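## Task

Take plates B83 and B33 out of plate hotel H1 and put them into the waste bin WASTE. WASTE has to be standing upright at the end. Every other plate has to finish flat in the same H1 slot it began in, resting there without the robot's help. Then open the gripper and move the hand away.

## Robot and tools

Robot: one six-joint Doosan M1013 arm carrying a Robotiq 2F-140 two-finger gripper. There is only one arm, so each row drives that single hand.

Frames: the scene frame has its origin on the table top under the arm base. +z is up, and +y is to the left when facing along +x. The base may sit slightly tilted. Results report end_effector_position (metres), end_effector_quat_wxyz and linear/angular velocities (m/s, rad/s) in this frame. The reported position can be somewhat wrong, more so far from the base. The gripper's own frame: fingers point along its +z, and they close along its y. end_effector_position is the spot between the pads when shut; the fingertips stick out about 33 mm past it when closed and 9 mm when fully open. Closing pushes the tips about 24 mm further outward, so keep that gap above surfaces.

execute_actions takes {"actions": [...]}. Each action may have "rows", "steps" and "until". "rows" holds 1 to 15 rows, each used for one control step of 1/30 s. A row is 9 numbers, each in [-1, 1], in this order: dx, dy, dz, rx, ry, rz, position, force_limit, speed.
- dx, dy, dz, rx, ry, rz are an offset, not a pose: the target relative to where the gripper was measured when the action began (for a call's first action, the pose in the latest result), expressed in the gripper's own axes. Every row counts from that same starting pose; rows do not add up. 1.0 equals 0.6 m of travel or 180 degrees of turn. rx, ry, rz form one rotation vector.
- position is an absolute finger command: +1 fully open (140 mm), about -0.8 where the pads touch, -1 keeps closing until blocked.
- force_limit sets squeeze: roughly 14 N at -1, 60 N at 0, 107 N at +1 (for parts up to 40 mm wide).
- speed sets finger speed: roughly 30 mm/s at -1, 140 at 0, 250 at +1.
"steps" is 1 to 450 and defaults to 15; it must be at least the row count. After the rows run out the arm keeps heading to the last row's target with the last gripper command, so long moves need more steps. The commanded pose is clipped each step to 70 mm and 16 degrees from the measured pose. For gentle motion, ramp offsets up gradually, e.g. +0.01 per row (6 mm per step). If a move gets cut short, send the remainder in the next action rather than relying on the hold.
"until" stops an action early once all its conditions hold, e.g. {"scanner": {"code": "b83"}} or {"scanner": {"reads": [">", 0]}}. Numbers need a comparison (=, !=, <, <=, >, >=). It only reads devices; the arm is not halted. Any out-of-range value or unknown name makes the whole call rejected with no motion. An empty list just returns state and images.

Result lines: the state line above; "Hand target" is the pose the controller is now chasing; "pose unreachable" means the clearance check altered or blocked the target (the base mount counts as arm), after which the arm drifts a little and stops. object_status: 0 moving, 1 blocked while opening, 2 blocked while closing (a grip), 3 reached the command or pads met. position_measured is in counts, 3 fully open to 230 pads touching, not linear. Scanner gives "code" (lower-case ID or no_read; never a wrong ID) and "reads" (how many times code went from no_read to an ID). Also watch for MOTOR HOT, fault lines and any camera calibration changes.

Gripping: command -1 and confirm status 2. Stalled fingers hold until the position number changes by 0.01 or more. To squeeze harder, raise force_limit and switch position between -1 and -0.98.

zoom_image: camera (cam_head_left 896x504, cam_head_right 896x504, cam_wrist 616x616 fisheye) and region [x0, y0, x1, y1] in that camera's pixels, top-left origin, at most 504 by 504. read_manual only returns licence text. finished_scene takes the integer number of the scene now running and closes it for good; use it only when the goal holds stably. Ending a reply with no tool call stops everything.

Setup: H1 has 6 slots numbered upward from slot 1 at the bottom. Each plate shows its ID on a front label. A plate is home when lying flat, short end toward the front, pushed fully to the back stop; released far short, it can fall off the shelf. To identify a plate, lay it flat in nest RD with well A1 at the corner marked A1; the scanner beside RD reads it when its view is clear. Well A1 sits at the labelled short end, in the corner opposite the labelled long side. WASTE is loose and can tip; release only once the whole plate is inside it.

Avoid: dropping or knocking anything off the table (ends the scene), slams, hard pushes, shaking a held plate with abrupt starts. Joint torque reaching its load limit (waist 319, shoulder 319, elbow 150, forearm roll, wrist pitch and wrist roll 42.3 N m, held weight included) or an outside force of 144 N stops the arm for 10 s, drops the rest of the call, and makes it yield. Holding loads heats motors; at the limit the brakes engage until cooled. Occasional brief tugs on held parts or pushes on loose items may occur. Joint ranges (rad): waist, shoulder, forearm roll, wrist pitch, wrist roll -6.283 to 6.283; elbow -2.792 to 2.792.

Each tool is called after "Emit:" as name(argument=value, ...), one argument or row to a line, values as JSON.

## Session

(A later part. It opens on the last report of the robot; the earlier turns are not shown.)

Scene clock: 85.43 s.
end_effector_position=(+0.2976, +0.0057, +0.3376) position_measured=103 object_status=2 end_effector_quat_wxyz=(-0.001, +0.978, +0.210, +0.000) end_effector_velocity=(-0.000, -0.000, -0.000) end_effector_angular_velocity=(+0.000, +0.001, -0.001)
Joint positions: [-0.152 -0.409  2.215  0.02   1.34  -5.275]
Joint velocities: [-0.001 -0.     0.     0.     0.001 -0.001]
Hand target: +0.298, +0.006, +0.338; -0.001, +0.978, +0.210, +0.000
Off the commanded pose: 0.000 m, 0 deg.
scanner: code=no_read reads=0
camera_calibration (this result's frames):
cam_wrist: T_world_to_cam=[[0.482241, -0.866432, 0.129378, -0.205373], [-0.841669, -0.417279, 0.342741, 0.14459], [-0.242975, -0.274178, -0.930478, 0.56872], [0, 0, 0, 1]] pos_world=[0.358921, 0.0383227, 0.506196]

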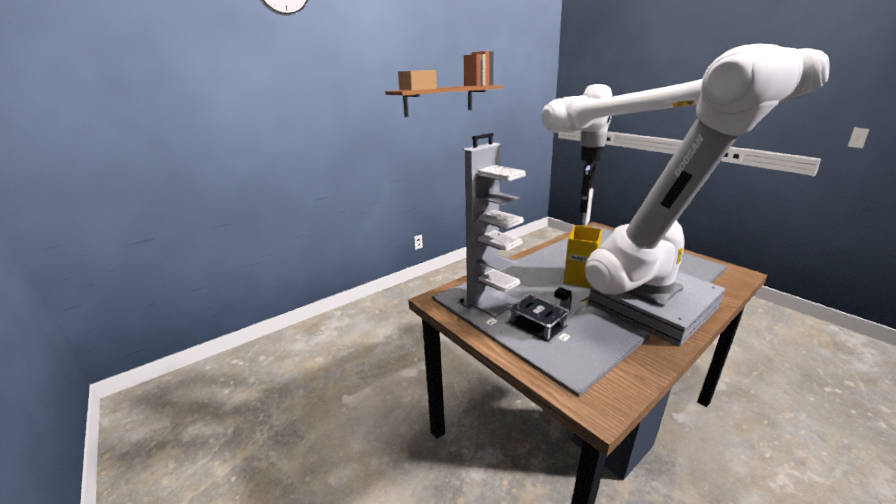

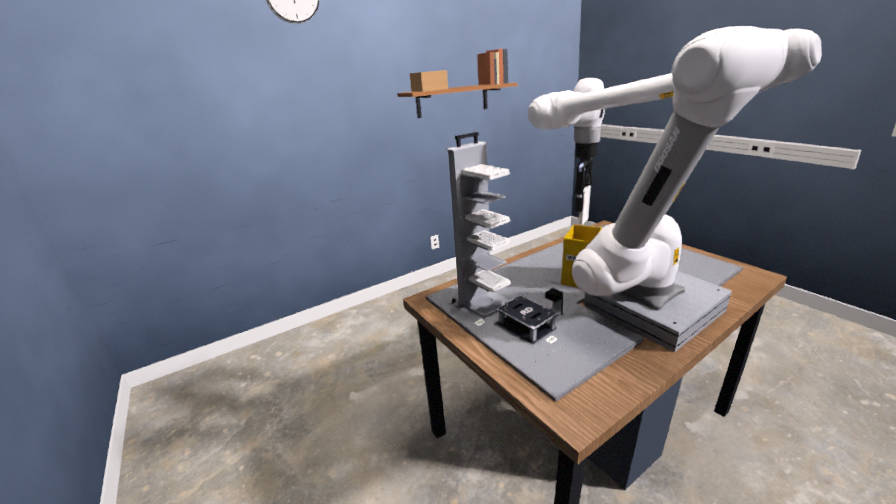

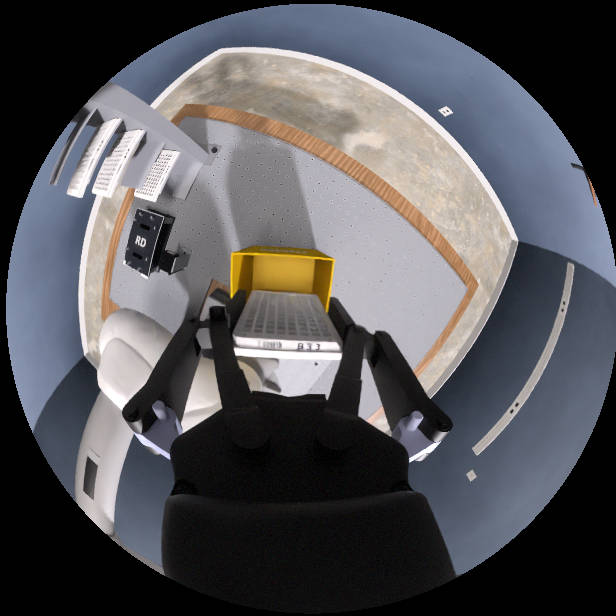

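Emit:
execute_actions(
  actions=[
    {"rows":[[0,-0.012,0.03,0,0,0,-1,0,0],[0,-0.012,0.07,0,0,0,-1,0,0],[0,-0.012,0.11,0,0,0,-1,0,0],[0,-0.012,0.2,0,0,0,-1,0,0]],"steps":25},
  ],
)

Emit:
zoom_image(
  camera="cam_head_left",
  region=[520, 150, 680, 300],
)

Scene clock: 94.47 s.
end_effector_position=(+0.2949, +0.0126, +0.2176) position_measured=103 object_status=2 end_effector_quat_wxyz=(-0.001, +0.978, +0.210, +0.000) end_effector_velocity=(+0.000, -0.000, +0.000) end_effector_angular_velocity=(-0.000, -0.001, +0.001)
Joint positions: [-0.123 -0.321  2.396  0.023  1.072 -5.252]
Joint velocities: [-0.001 -0.001 -0.    -0.    -0.    -0.001]
Hand target: +0.295, +0.013, +0.218; -0.001, +0.978, +0.210, +0.000
Off the commanded pose: 0.000 m, 0 deg.
scanner: code=no_read reads=0
camera_calibration (this result's frames):
cam_wrist: T_world_to_cam=[[0.482221, -0.866457, 0.12929, -0.182491], [-0.841686, -0.417303, 0.342671, 0.186313], [-0.242956, -0.274065, -0.930516, 0.458341], [0, 0, 0, 1]] pos_world=[0.356175, 0.0452429, 0.386244]

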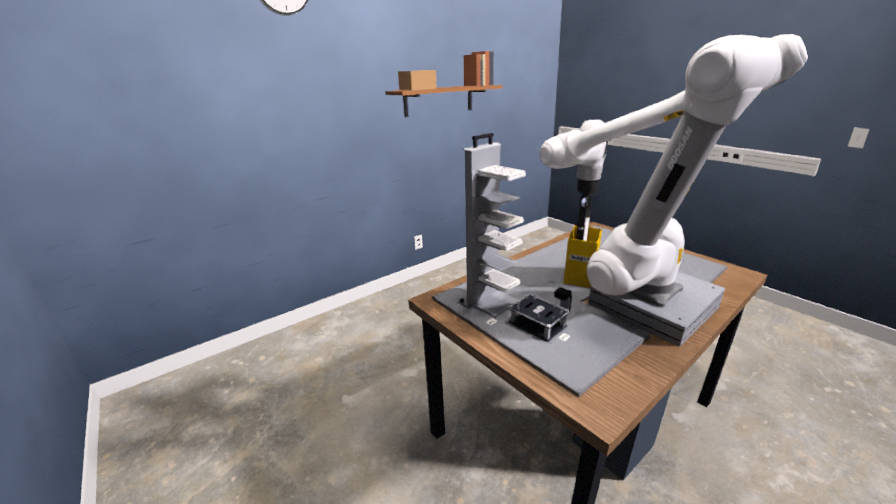

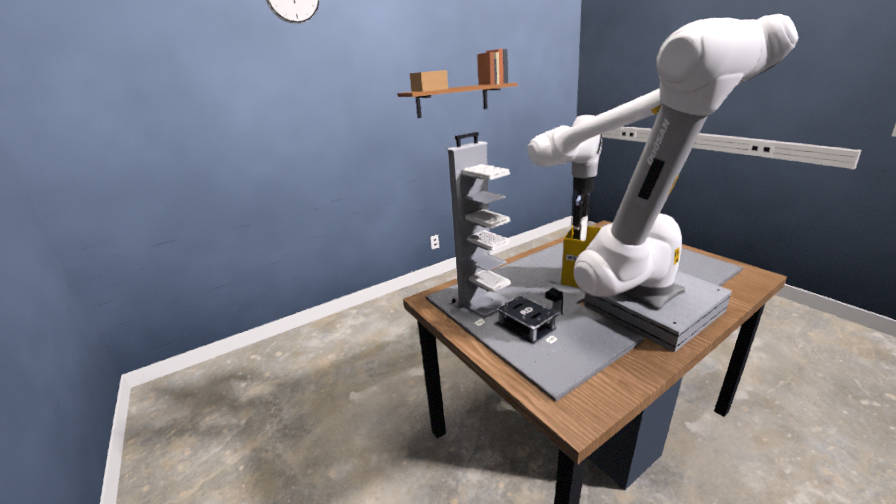

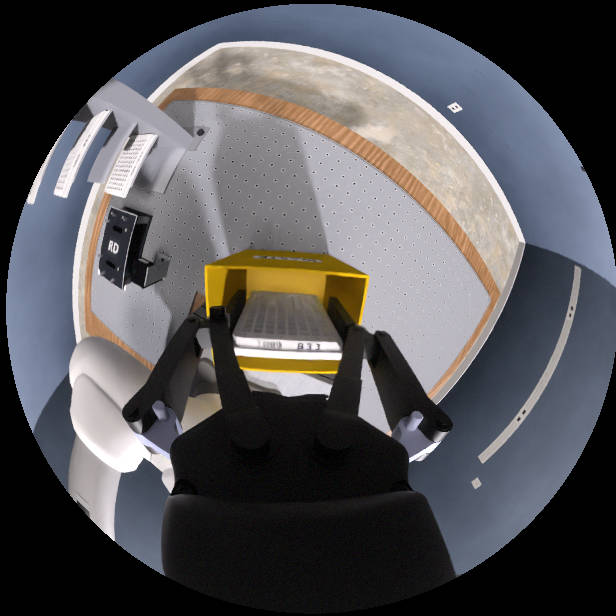

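Region (520, 150, 680, 300) of cam_head_left's 896x504 image, scaled by 3.150, with more detail than that image has; it fills the top 472 rows of this view, and the rest is white.

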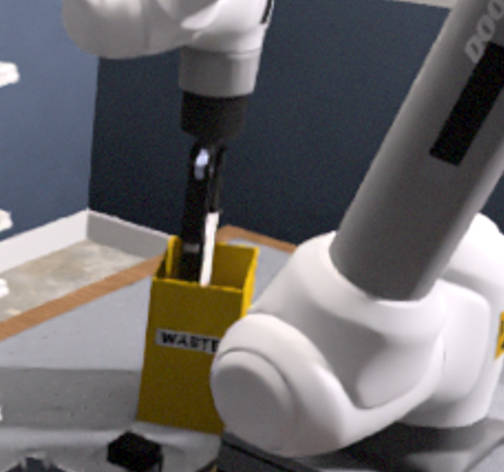

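Emit:
execute_actions(
  actions=[
    {"rows":[[0,0,0.02,0,0,0,-1,0,0],[0,0,0.04,0,0,0,-1,0,0],[0,0,0.06,0,0,0,-1,0,0],[0,0,0.075,0,0,0,-1,0,0]],"steps":18},
  ],
)

Emit:
zoom_image(
  camera="cam_head_left",
  region=[540, 180, 640, 280],
)

Scene clock: 99.03 s.
end_effector_position=(+0.2950, +0.0128, +0.1726) position_measured=103 object_status=2 end_effector_quat_wxyz=(-0.002, +0.978, +0.210, +0.000) end_effector_velocity=(-0.000, -0.001, -0.001) end_effector_angular_velocity=(-0.000, +0.002, -0.001)
Joint positions: [-0.12  -0.263  2.454  0.024  0.954 -5.252]
Joint velocities: [-0.002  0.002  0.    -0.    -0.    -0.   ]
Hand target: +0.295, +0.013, +0.173; -0.001, +0.978, +0.210, +0.000
Off the commanded pose: 0.000 m, 0 deg.
scanner: code=no_read reads=0
camera_calibration (this result's frames):
cam_wrist: T_world_to_cam=[[0.482283, -0.866424, 0.129278, -0.176607], [-0.841663, -0.417376, 0.342637, 0.20186], [-0.242911, -0.274056, -0.930531, 0.416542], [0, 0, 0, 1]] pos_world=[0.356256, 0.0453914, 0.341272]

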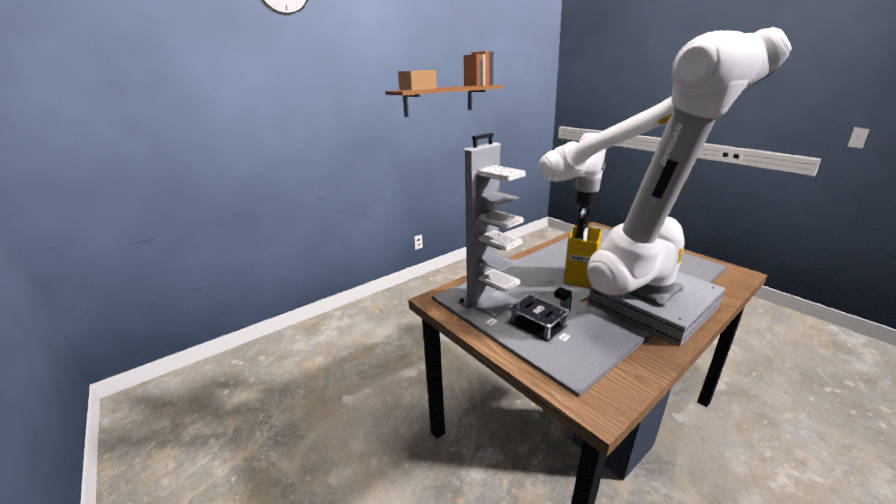

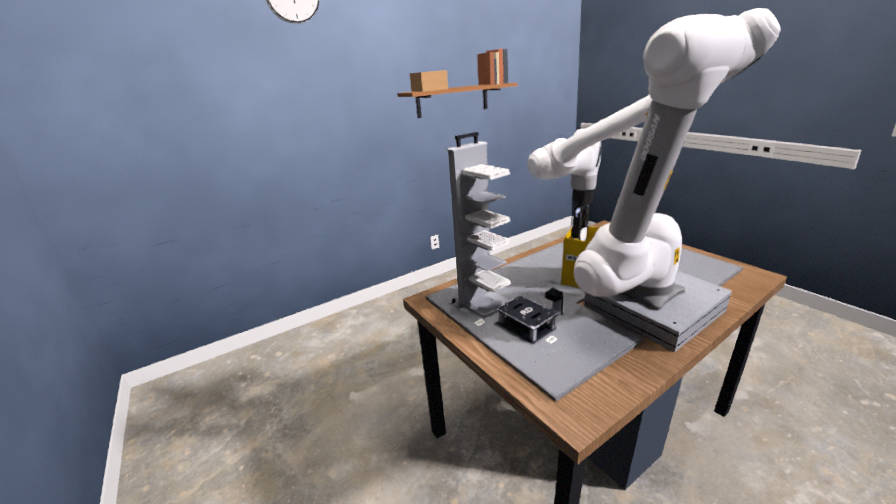

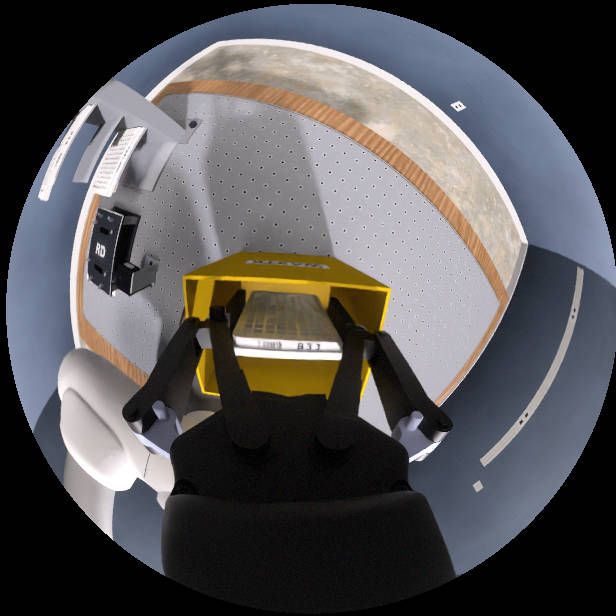

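Region (540, 180, 640, 280) of cam_head_left's 896x504 image, scaled by 5.040, with more detail than that image has.

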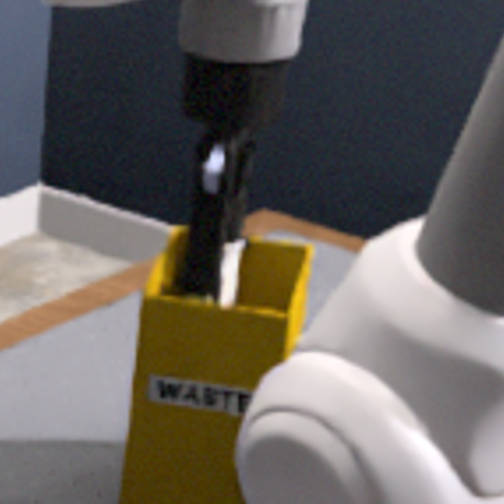

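Emit:
execute_actions(
  actions=[
    {"rows":[[0,0,0.02,0,0,0,-1,0,0]],"steps":10},
    {"rows":[[0,0,0,0,0,0,0.32,0,-0.5]],"steps":12},
    {"rows":[[0,0,-0.03,0,0,0,0.32,0,0],[0,0,-0.07,0,0,0,0.32,0,0],[0,0,-0.4,0,0,0,0.32,0,0]],"steps":28},
    {"rows":[[-0.018,-0.386,0,0,0,0.118,0.6,0,0]],"steps":35},
    {"rows":[[0,-0.2,0,0,0.25,0,0.6,0,0]],"steps":30},
    {"rows":[[0,-0.1,0,0,0.167,0,0.6,0,0]],"steps":30},
  ],
)

Scene clock: 109.80 s.
end_effector_position=(+0.1805, +0.3979, +0.4031) position_measured=95 object_status=1 end_effector_quat_wxyz=(-0.020, +0.792, +0.021, +0.609) end_effector_velocity=(+0.000, -0.000, +0.000) end_effector_angular_velocity=(-0.001, -0.001, -0.000)
Joint positions: [ 1.824 -0.058  2.316 -1.239  1.562 -2.404]
Joint velocities: [-0.     0.     0.    -0.     0.    -0.001]
Hand target: +0.180, +0.398, +0.403; -0.020, +0.792, +0.021, +0.609
Off the commanded pose: 0.000 m, 0 deg.
scanner: code=no_read reads=0
camera_calibration (this result's frames):
cam_wrist: T_world_to_cam=[[-0.0501836, -0.992843, 0.108372, 0.337374], [-0.570641, -0.0605496, -0.818964, 0.464623], [0.819665, -0.10294, -0.563519, 0.300974], [0, 0, 0, 1]] pos_world=[0.0353657, 0.394074, 0.513552]

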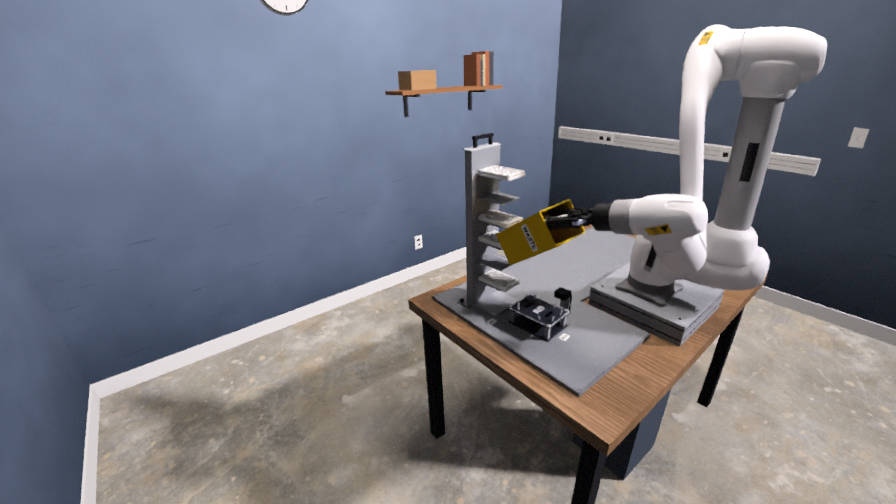

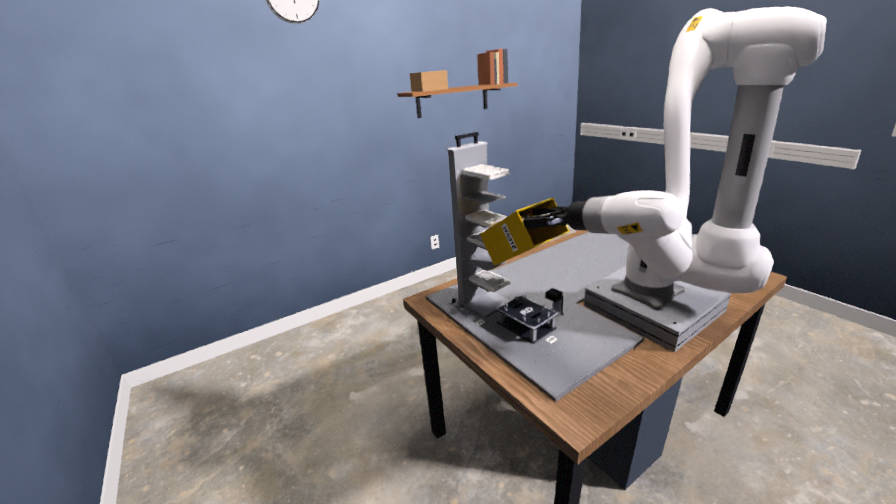

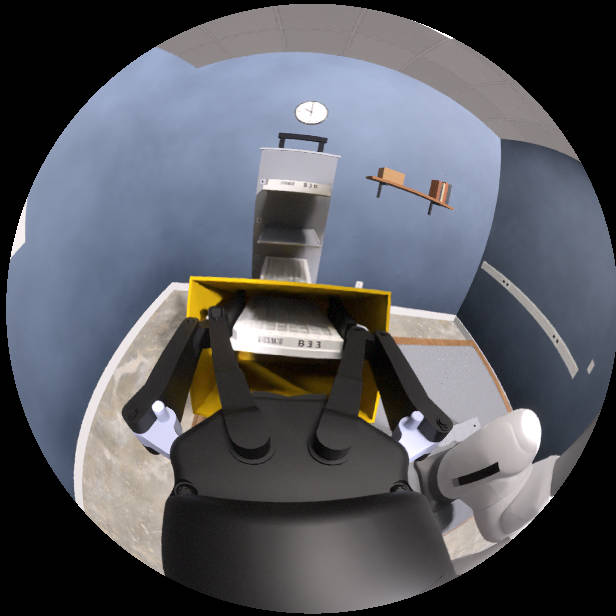

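Emit:
execute_actions(
  actions=[
    {"rows":[[0,0,-0.02,0,0,0,0.6,0,0],[0,0,-0.04,0,0,0,0.6,0,0],[0,0,-0.06,0,0,0,0.6,0,0],[0,0,-0.08,0,0,0,0.6,0,0],[0,0,-0.1,0,0,0,0.6,0,0]],"steps":15},
    {"rows":[[0,0.01,0,0,-0.02,0,0.6,0,0],[0,0.02,0,0,-0.04,0,0.6,0,0],[0,0.03,0,0,-0.06,0,0.6,0,0],[0,0.05,0,0,-0.08,0,0.6,0,0],[0,0.07,0,0,-0.11,0,0.6,0,0],[0,0.1,0,0,-0.167,0,0.6,0,0]],"steps":28},
    {"rows":[[0,0.02,0,0,-0.02,0,0.6,0,0],[0,0.04,0,0,-0.05,0,0.6,0,0],[0,0.07,0,0,-0.08,0,0.6,0,0],[0,0.1,0,0,-0.12,0,0.6,0,0],[0.05,0.25,0,0,-0.25,0,0.6,0,0]],"steps":35},
  ],
)

Scene clock: 119.20 s.
end_effector_position=(+0.1550, +0.1861, +0.4382) position_measured=95 object_status=1 end_effector_quat_wxyz=(-0.002, +1.000, +0.028, -0.000) end_effector_velocity=(-0.000, -0.000, -0.000) end_effector_angular_velocity=(+0.001, +0.005, +0.003)
Joint positions: [ 0.668 -0.558  2.099  0.018  1.588 -4.082]
Joint velocities: [-0.005  0.001 -0.     0.004  0.002 -0.009]
Hand target: +0.155, +0.186, +0.438; -0.002, +1.000, +0.028, -0.000
Off the commanded pose: 0.001 m, 0 deg.
scanner: code=no_read reads=0
camera_calibration (this result's frames):
cam_wrist: T_world_to_cam=[[0.139309, -0.981977, 0.127724, 0.0820836], [-0.934822, -0.087866, 0.344075, 0.0178719], [-0.326651, -0.167332, -0.930214, 0.670159], [0, 0, 0, 1]] pos_world=[0.224181, 0.194314, 0.606759]

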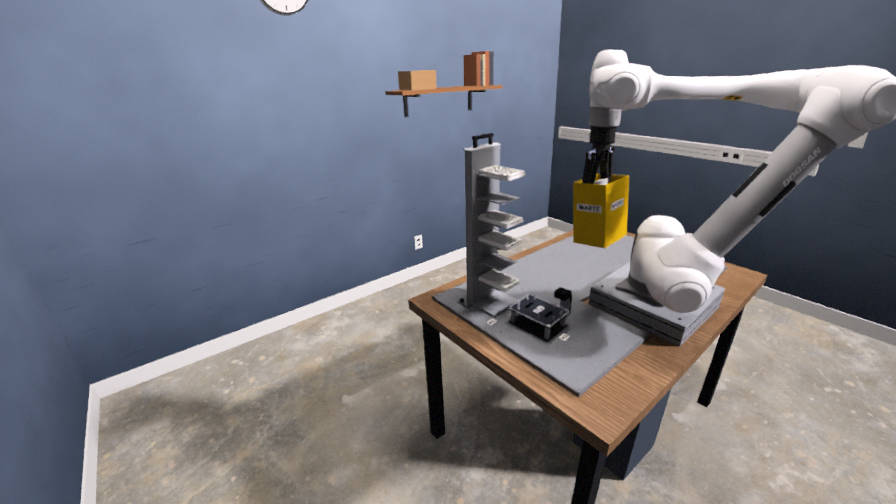

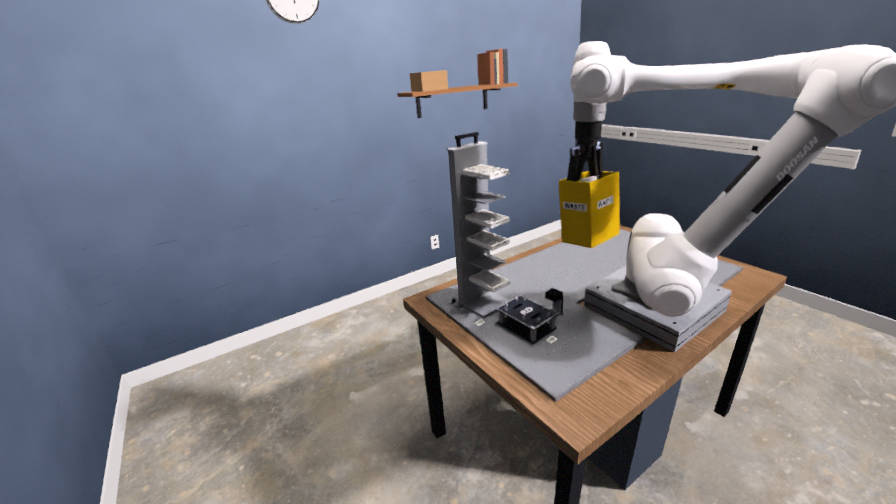

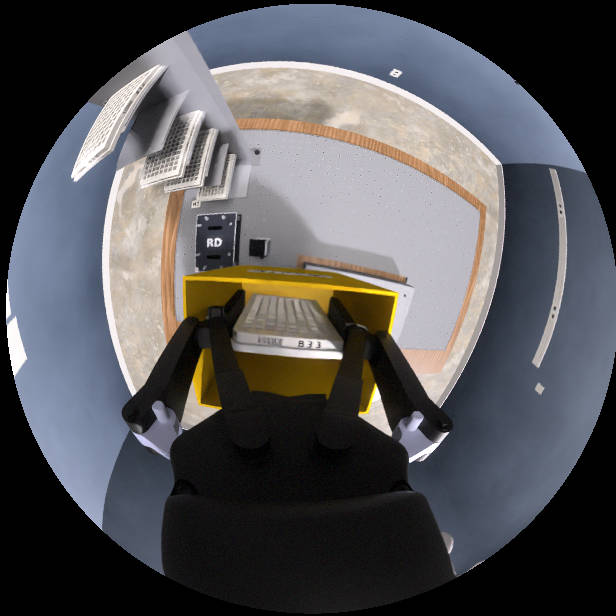

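Emit:
execute_actions(
  actions=[
    {"rows":[[0.02,0.013,0,0,0,0,0.6,0,0],[0.05,0.033,0,0,0,0,0.6,0,0],[0.09,0.06,0,0,0,0,0.6,0,0],[0.13,0.086,0,0,0,0,0.6,0,0],[0.347,0.23,0,0,0,0,0.6,0,0]],"steps":32},
    {"rows":[[0,0,0.03,0,0,0,0.6,0,0],[0,0,0.06,0,0,0,0.6,0,0],[0,0,0.1,0,0,0,0.6,0,0],[0,0,0.42,0,0,0,0.6,0,0]],"steps":32},
    {"rows":[[0,0,0.01,0,0,0,0.6,0,0],[0,0,0.02,0,0,0,0.6,0,0],[0,0,0.03,0,0,0,0.6,0,0],[0,0,0.038,0,0,0,0.6,0,0]],"steps":14},
    {"rows":[[0,0,0,0,0,0,-1,0,-1]],"steps":20},
    {"rows":[[0,0,-0.03,0,0,0,-1,0,-1]],"steps":14},
  ],
)

Emit:
zoom_image(
  camera="cam_head_left",
  region=[500, 170, 630, 300],
)

Scene clock: 129.73 s.
end_effector_position=(+0.3707, +0.0622, +0.1811) position_measured=106 object_status=0 end_effector_quat_wxyz=(-0.002, +1.000, +0.029, -0.000) end_effector_velocity=(+0.000, +0.000, +0.001) end_effector_angular_velocity=(-0.000, -0.002, +0.002)
Joint positions: [ 0.032 -0.122  2.33   0.027  0.935 -4.736]
Joint velocities: [ 0.    -0.002 -0.    -0.     0.    -0.001]
Hand target: +0.371, +0.062, +0.181; -0.002, +1.000, +0.028, -0.000
Off the commanded pose: 0.000 m, 0 deg.
scanner: code=no_read reads=0
camera_calibration (this result's frames):
cam_wrist: T_world_to_cam=[[0.139439, -0.982063, 0.126923, -0.0367034], [-0.934681, -0.0882047, 0.34437, 0.297036], [-0.326998, -0.166651, -0.930215, 0.480763], [0, 0, 0, 1]] pos_world=[0.43996, 0.0702745, 0.349581]

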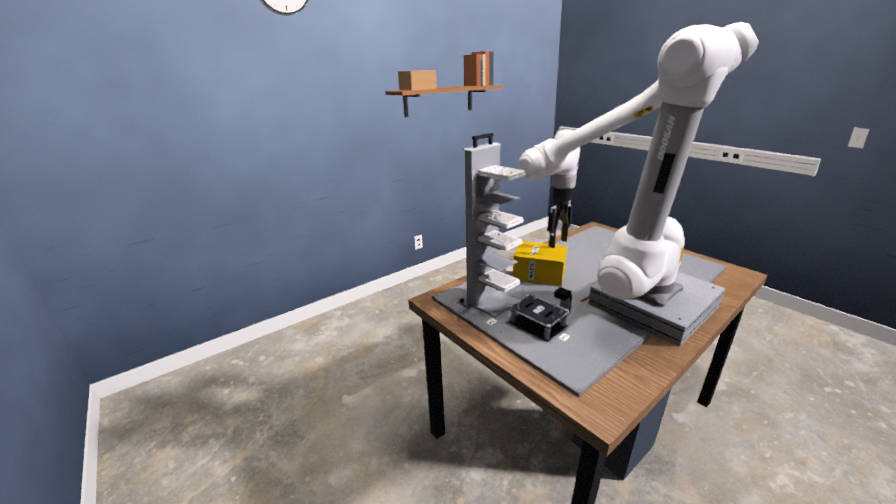

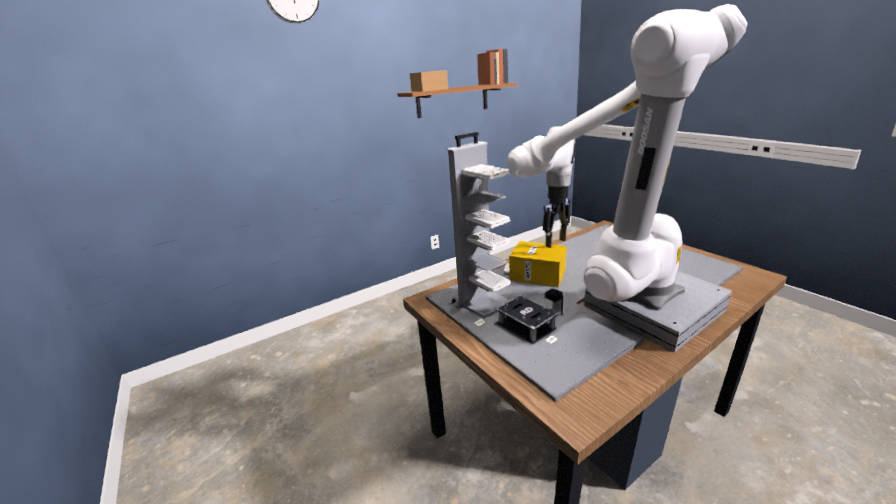

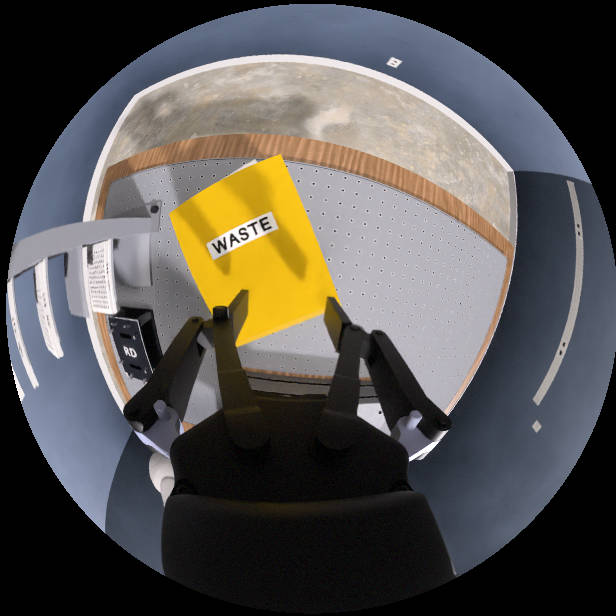

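Region (500, 170, 630, 300) of cam_head_left's 896x504 image, scaled by 3.877, with more detail than that image has.

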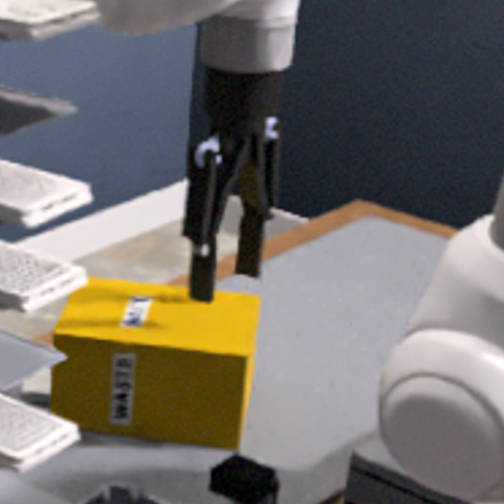

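Emit:
execute_actions(
  actions=[
    {"rows":[[0.36,-0.077,-0.067,0,0,-0.146,-0.2,0,0]],"steps":28},
    {"rows":[[0,0,0,0,-0.25,0,-0.2,0,0]],"steps":30},
    {"rows":[[0.118,0,0.118,0,0,0,-0.2,0,0]],"steps":22},
  ],
)

Scene clock: 145.87 s.
end_effector_position=(+0.5840, +0.1210, +0.1223) position_measured=154 object_status=3 end_effector_quat_wxyz=(+0.096, +0.893, +0.236, -0.370) end_effector_velocity=(-0.000, -0.000, +0.000) end_effector_angular_velocity=(+0.001, +0.000, -0.001)
Joint positions: [ 0.225  0.678  1.578 -0.177  1.645 -4.936]
Joint velocities: [-0.001 -0.001  0.     0.001  0.    -0.001]
Hand target: +0.584, +0.121, +0.122; +0.096, +0.893, +0.236, -0.370
Off the commanded pose: 0.000 m, 0 deg.
scanner: code=no_read reads=0
camera_calibration (this result's frames):
cam_wrist: T_world_to_cam=[[0.61939, -0.784471, 0.0309909, -0.29366], [-0.348947, -0.239726, 0.905962, 0.129403], [-0.703272, -0.571958, -0.422223, 0.712308], [0, 0, 0, 1]] pos_world=[0.727991, 0.208064, 0.192619]

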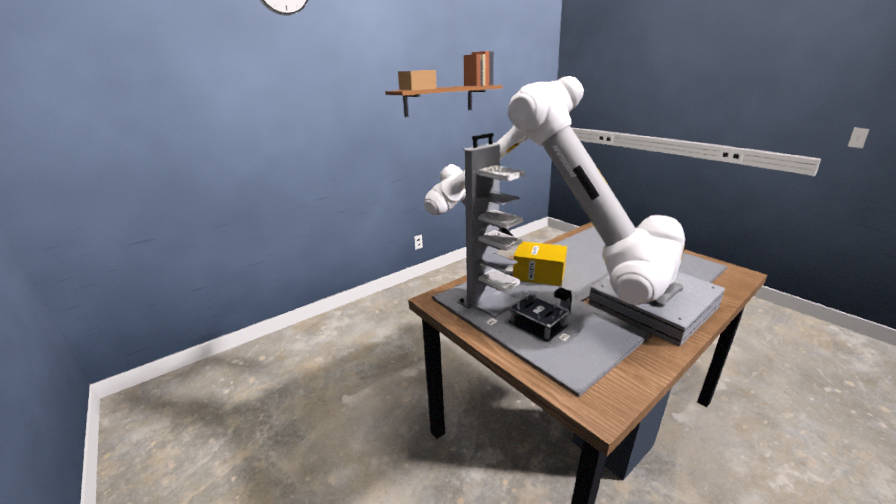

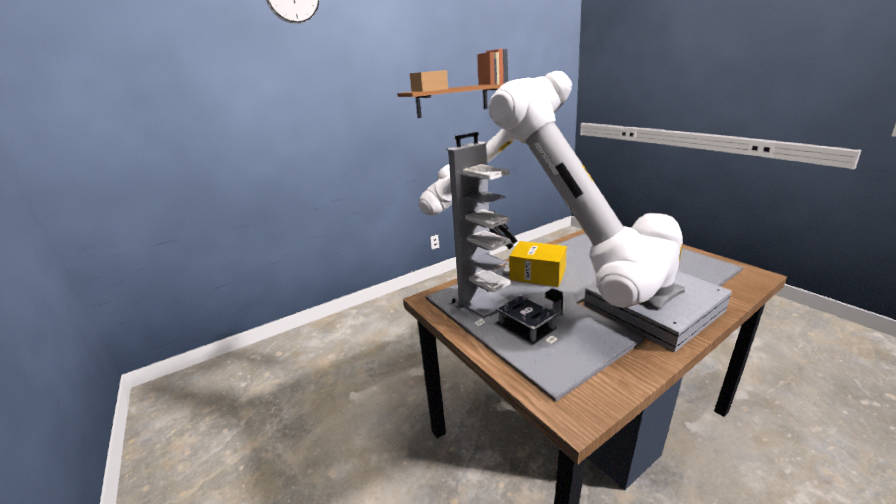

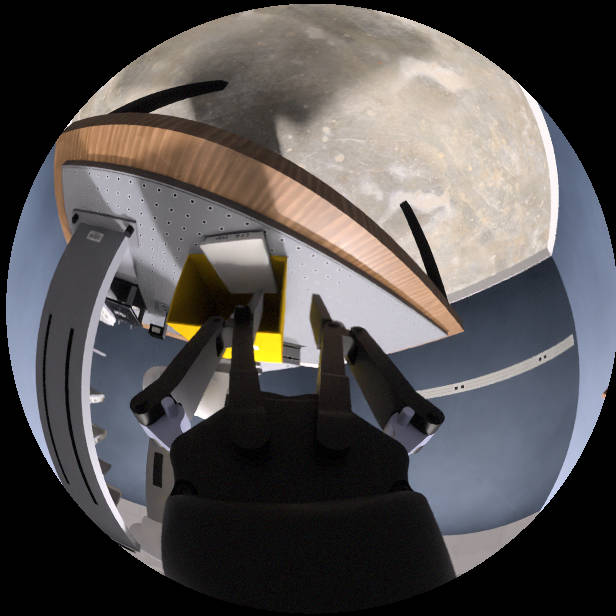

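Emit:
execute_actions(
  actions=[
    {"rows":[[0,0,0.03,0,0,0,-0.2,0,0],[0,0,0.06,0,0,0,-0.2,0,0],[0,0,0.09,0,0,0,-0.2,0,0],[0,0,0.13,0,0,0,-0.2,0,0]],"steps":20},
    {"rows":[[0,0,0,0,0,0,-1,0.5,-0.5]],"steps":30},
  ],
)

Scene clock: 149.90 s.
end_effector_position=(+0.5361, +0.0940, +0.0669) position_measured=231 object_status=3 end_effector_quat_wxyz=(+0.096, +0.893, +0.236, -0.370) end_effector_velocity=(+0.000, -0.001, -0.000) end_effector_angular_velocity=(+0.000, +0.001, -0.001)
Joint positions: [ 0.207  0.677  1.717 -0.189  1.507 -4.923]
Joint velocities: [-0.002  0.    -0.    -0.     0.    -0.001]
Hand target: +0.536, +0.094, +0.067; +0.096, +0.893, +0.236, -0.370
Off the commanded pose: 0.000 m, 0 deg.
scanner: code=no_read reads=0
camera_calibration (this result's frames):
cam_wrist: T_world_to_cam=[[0.619471, -0.784403, 0.031113, -0.283503], [-0.348965, -0.239655, 0.905974, 0.156361], [-0.703192, -0.572082, -0.422188, 0.639804], [0, 0, 0, 1]] pos_world=[0.680092, 0.181112, 0.137279]

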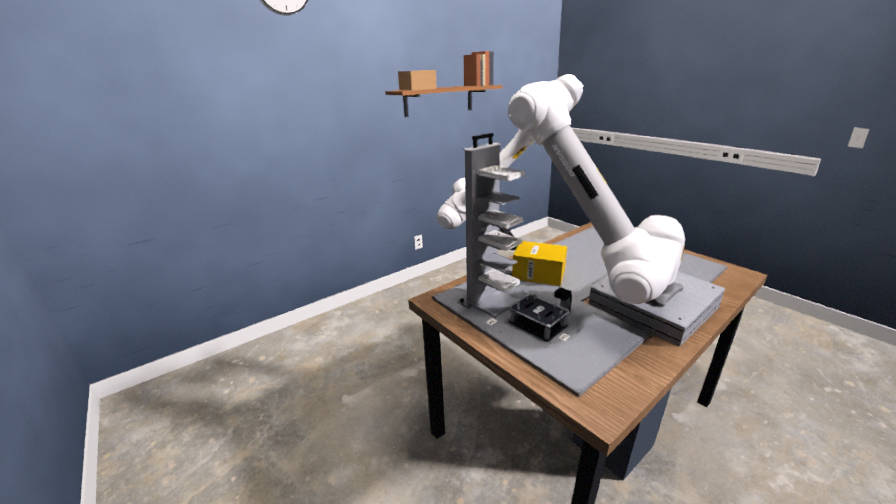

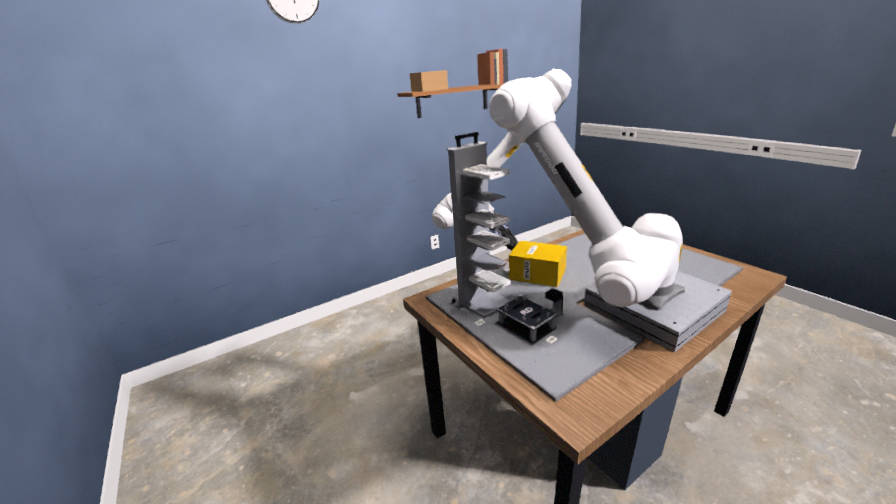

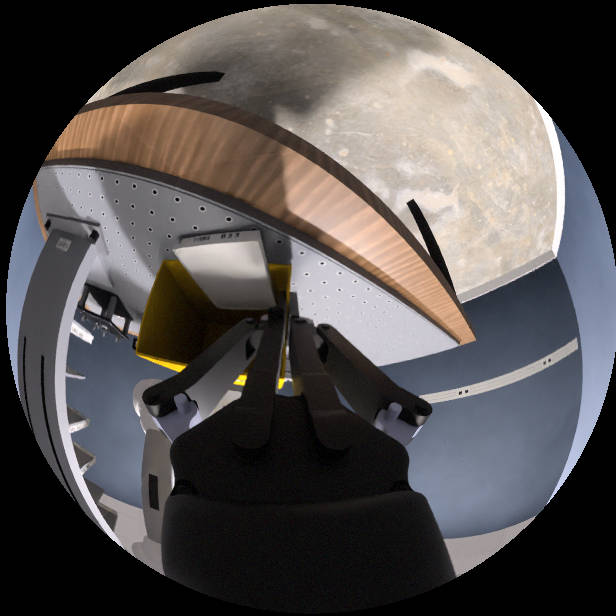

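Emit:
execute_actions(
  actions=[
    {"rows":[[-0.013,0,-0.005,0,0.0125,0,-1,0.5,0],[-0.026,0,-0.009,0,0.025,0,-1,0.5,0],[-0.039,0,-0.014,0,0.0375,0,-1,0.5,0],[-0.052,0,-0.019,0,0.05,0,-1,0.5,0],[-0.065,0,-0.023,0,0.0625,0,-1,0.5,0],[-0.078,0,-0.028,0,0.075,0,-1,0.5,0],[-0.091,0,-0.033,0,0.0875,0,-1,0.5,0],[-0.104,0,-0.038,0,0.1,0,-1,0.5,0],[-0.117,0,-0.042,0,0.1125,0,-1,0.5,0],[-0.13,0,-0.047,0,0.125,0,-1,0.5,0]],"steps":25},
    {"rows":[[-0.019,0,-0.011,0,0.025,0,-1,0.5,0],[-0.038,0,-0.023,0,0.05,0,-1,0.5,0],[-0.057,0,-0.034,0,0.075,0,-1,0.5,0],[-0.076,0,-0.045,0,0.1,0,-1,0.5,0],[-0.095,0,-0.057,0,0.125,0,-1,0.5,0]],"steps":25},
  ],
)

Scene clock: 157.97 s.
end_effector_position=(+0.4707, +0.0566, +0.1946) position_measured=231 object_status=3 end_effector_quat_wxyz=(-0.002, +0.967, +0.255, +0.000) end_effector_velocity=(+0.000, -0.001, -0.000) end_effector_angular_velocity=(+0.001, -0.000, -0.004)
Joint positions: [ 0.009  0.028  2.161  0.027  0.955 -5.217]
Joint velocities: [-0.002 -0.     0.     0.001 -0.     0.001]
Hand target: +0.471, +0.057, +0.195; -0.002, +0.967, +0.255, +0.000
Off the commanded pose: 0.000 m, 0 deg.
scanner: code=no_read reads=0
camera_calibration (this result's frames):
cam_wrist: T_world_to_cam=[[0.559667, -0.818856, 0.127464, -0.264977], [-0.799695, -0.493292, 0.342273, 0.345112], [-0.217396, -0.293491, -0.930915, 0.480835], [0, 0, 0, 1]] pos_world=[0.528815, 0.0943836, 0.363269]

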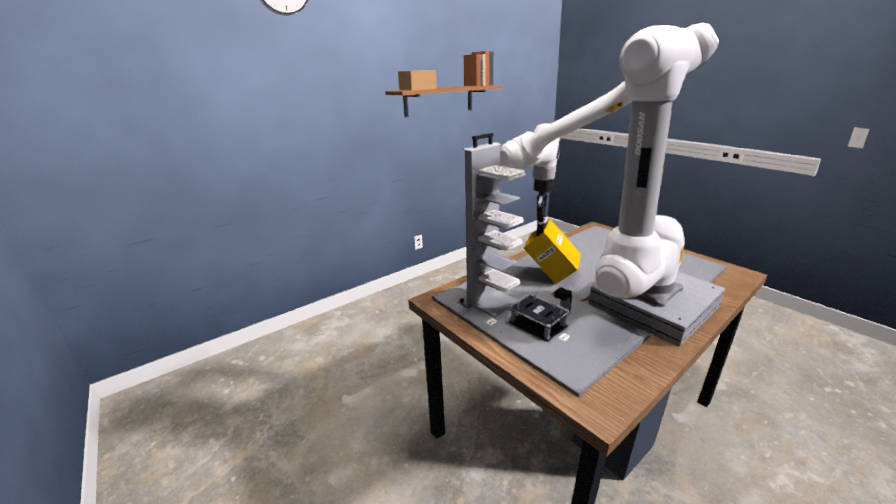

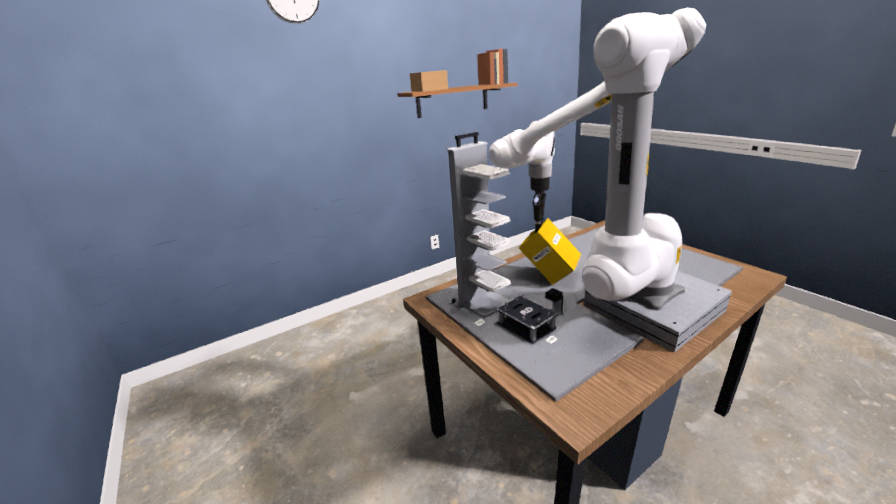

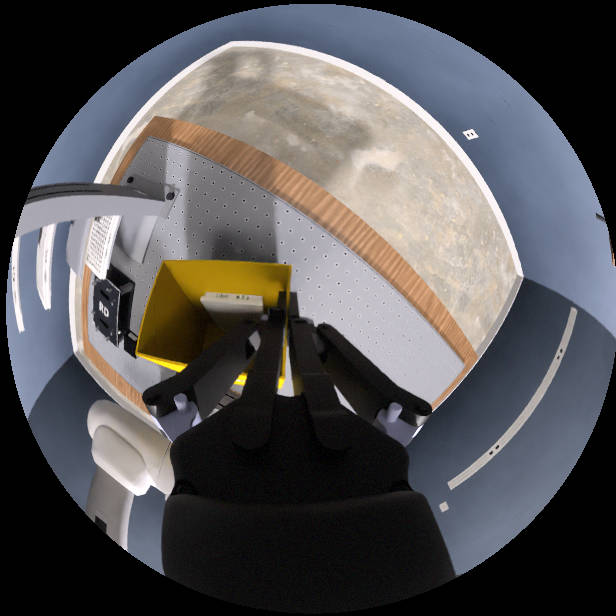

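Emit:
execute_actions(
  actions=[
    {"rows":[[0,0,-0.01,0,0.025,0,-1,0.5,0],[0,0,-0.02,0,0.05,0,-1,0.5,0],[0,0,-0.03,0,0.075,0,-1,0.5,0],[0,0,-0.04,0,0.1,0,-1,0.5,0],[0,0,-0.045,0,0.125,0,-1,0.5,0],[0,0,-0.045,0,0.15,0,-1,0.5,0],[0,0,-0.045,0,0.25,0,-1,0.5,0]],"steps":40},
    {"rows":[[-0.018,0,0.018,0,0,0,-1,0.5,0]],"steps":12},
  ],
)

Emit:
zoom_image(
  camera="cam_head_left",
  region=[490, 170, 630, 310],
)

Scene clock: 176.20 s.
end_effector_position=(+0.4715, +0.0570, +0.2099) position_measured=231 object_status=3 end_effector_quat_wxyz=(-0.081, +0.916, +0.217, +0.328) end_effector_velocity=(+0.000, +0.000, -0.000) end_effector_angular_velocity=(+0.001, +0.001, -0.000)
Joint positions: [-0.299 -0.214  2.513  1.031  0.55  -6.282]
Joint velocities: [ 0.001  0.    -0.     0.     0.     0.001]
Hand target: +0.472, +0.057, +0.210; -0.081, +0.916, +0.217, +0.328
Off the commanded pose: 0.003 m, 1 deg.
FORCE FAULT: contact force on the arm reached its limit, and the arm stopped for 10 seconds. The contact can be on any part of the arm, not only on its tool. The arm's remaining commands of this call were not run. The arm holds still and accepts commands again. Move the arm away from the contact; if what it grips holds it there, let go first. Pushing or pulling that hard again can fault the arm again.
scanner: code=no_read reads=0
camera_calibration (this result's frames):
cam_wrist: T_world_to_cam=[[0.428332, -0.89108, 0.150027, -0.20574], [-0.827163, -0.453486, -0.331891, 0.492947], [0.363777, 0.0180632, -0.931311, 0.203713], [0, 0, 0, 1]] pos_world=[0.421766, 0.0365344, 0.384191]

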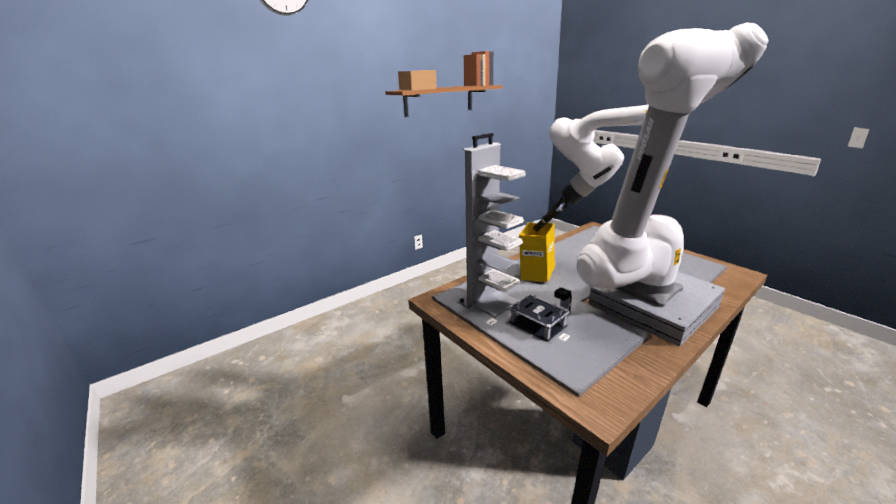

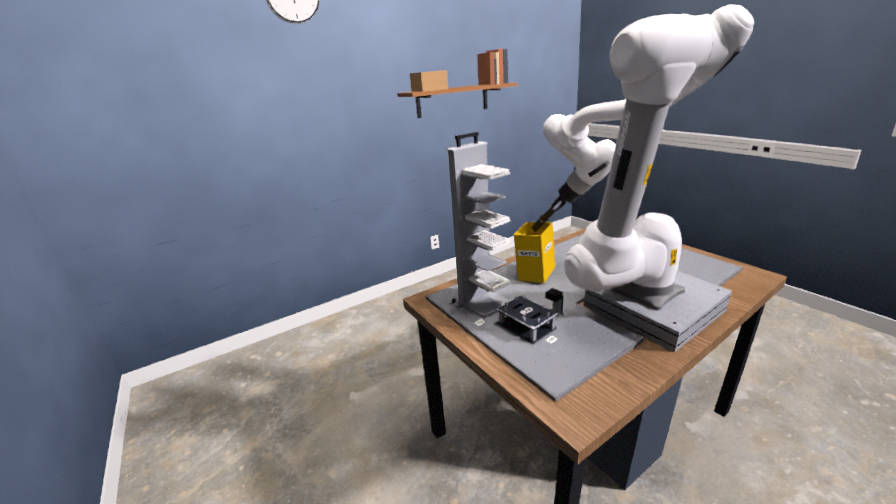

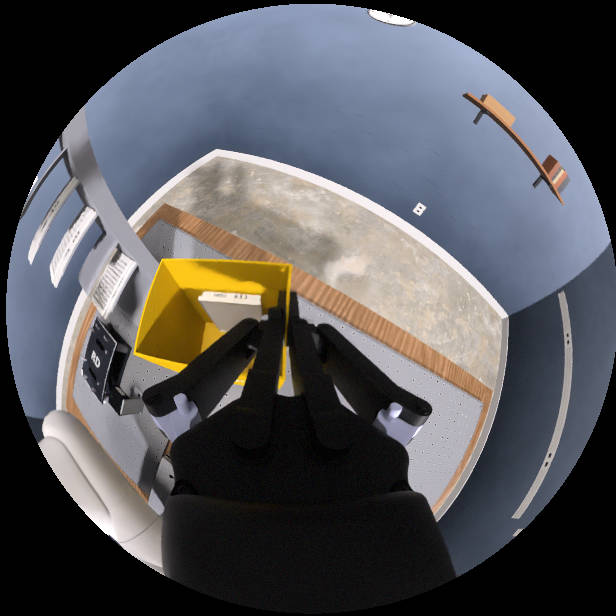

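Region (490, 170, 630, 310) of cam_head_left's 896x504 image, scaled by 3.600, with more detail than that image has.

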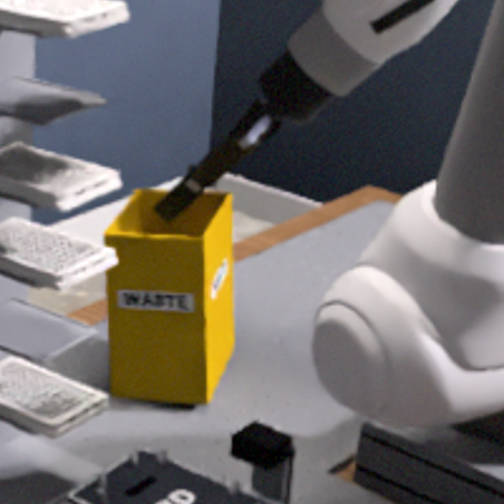

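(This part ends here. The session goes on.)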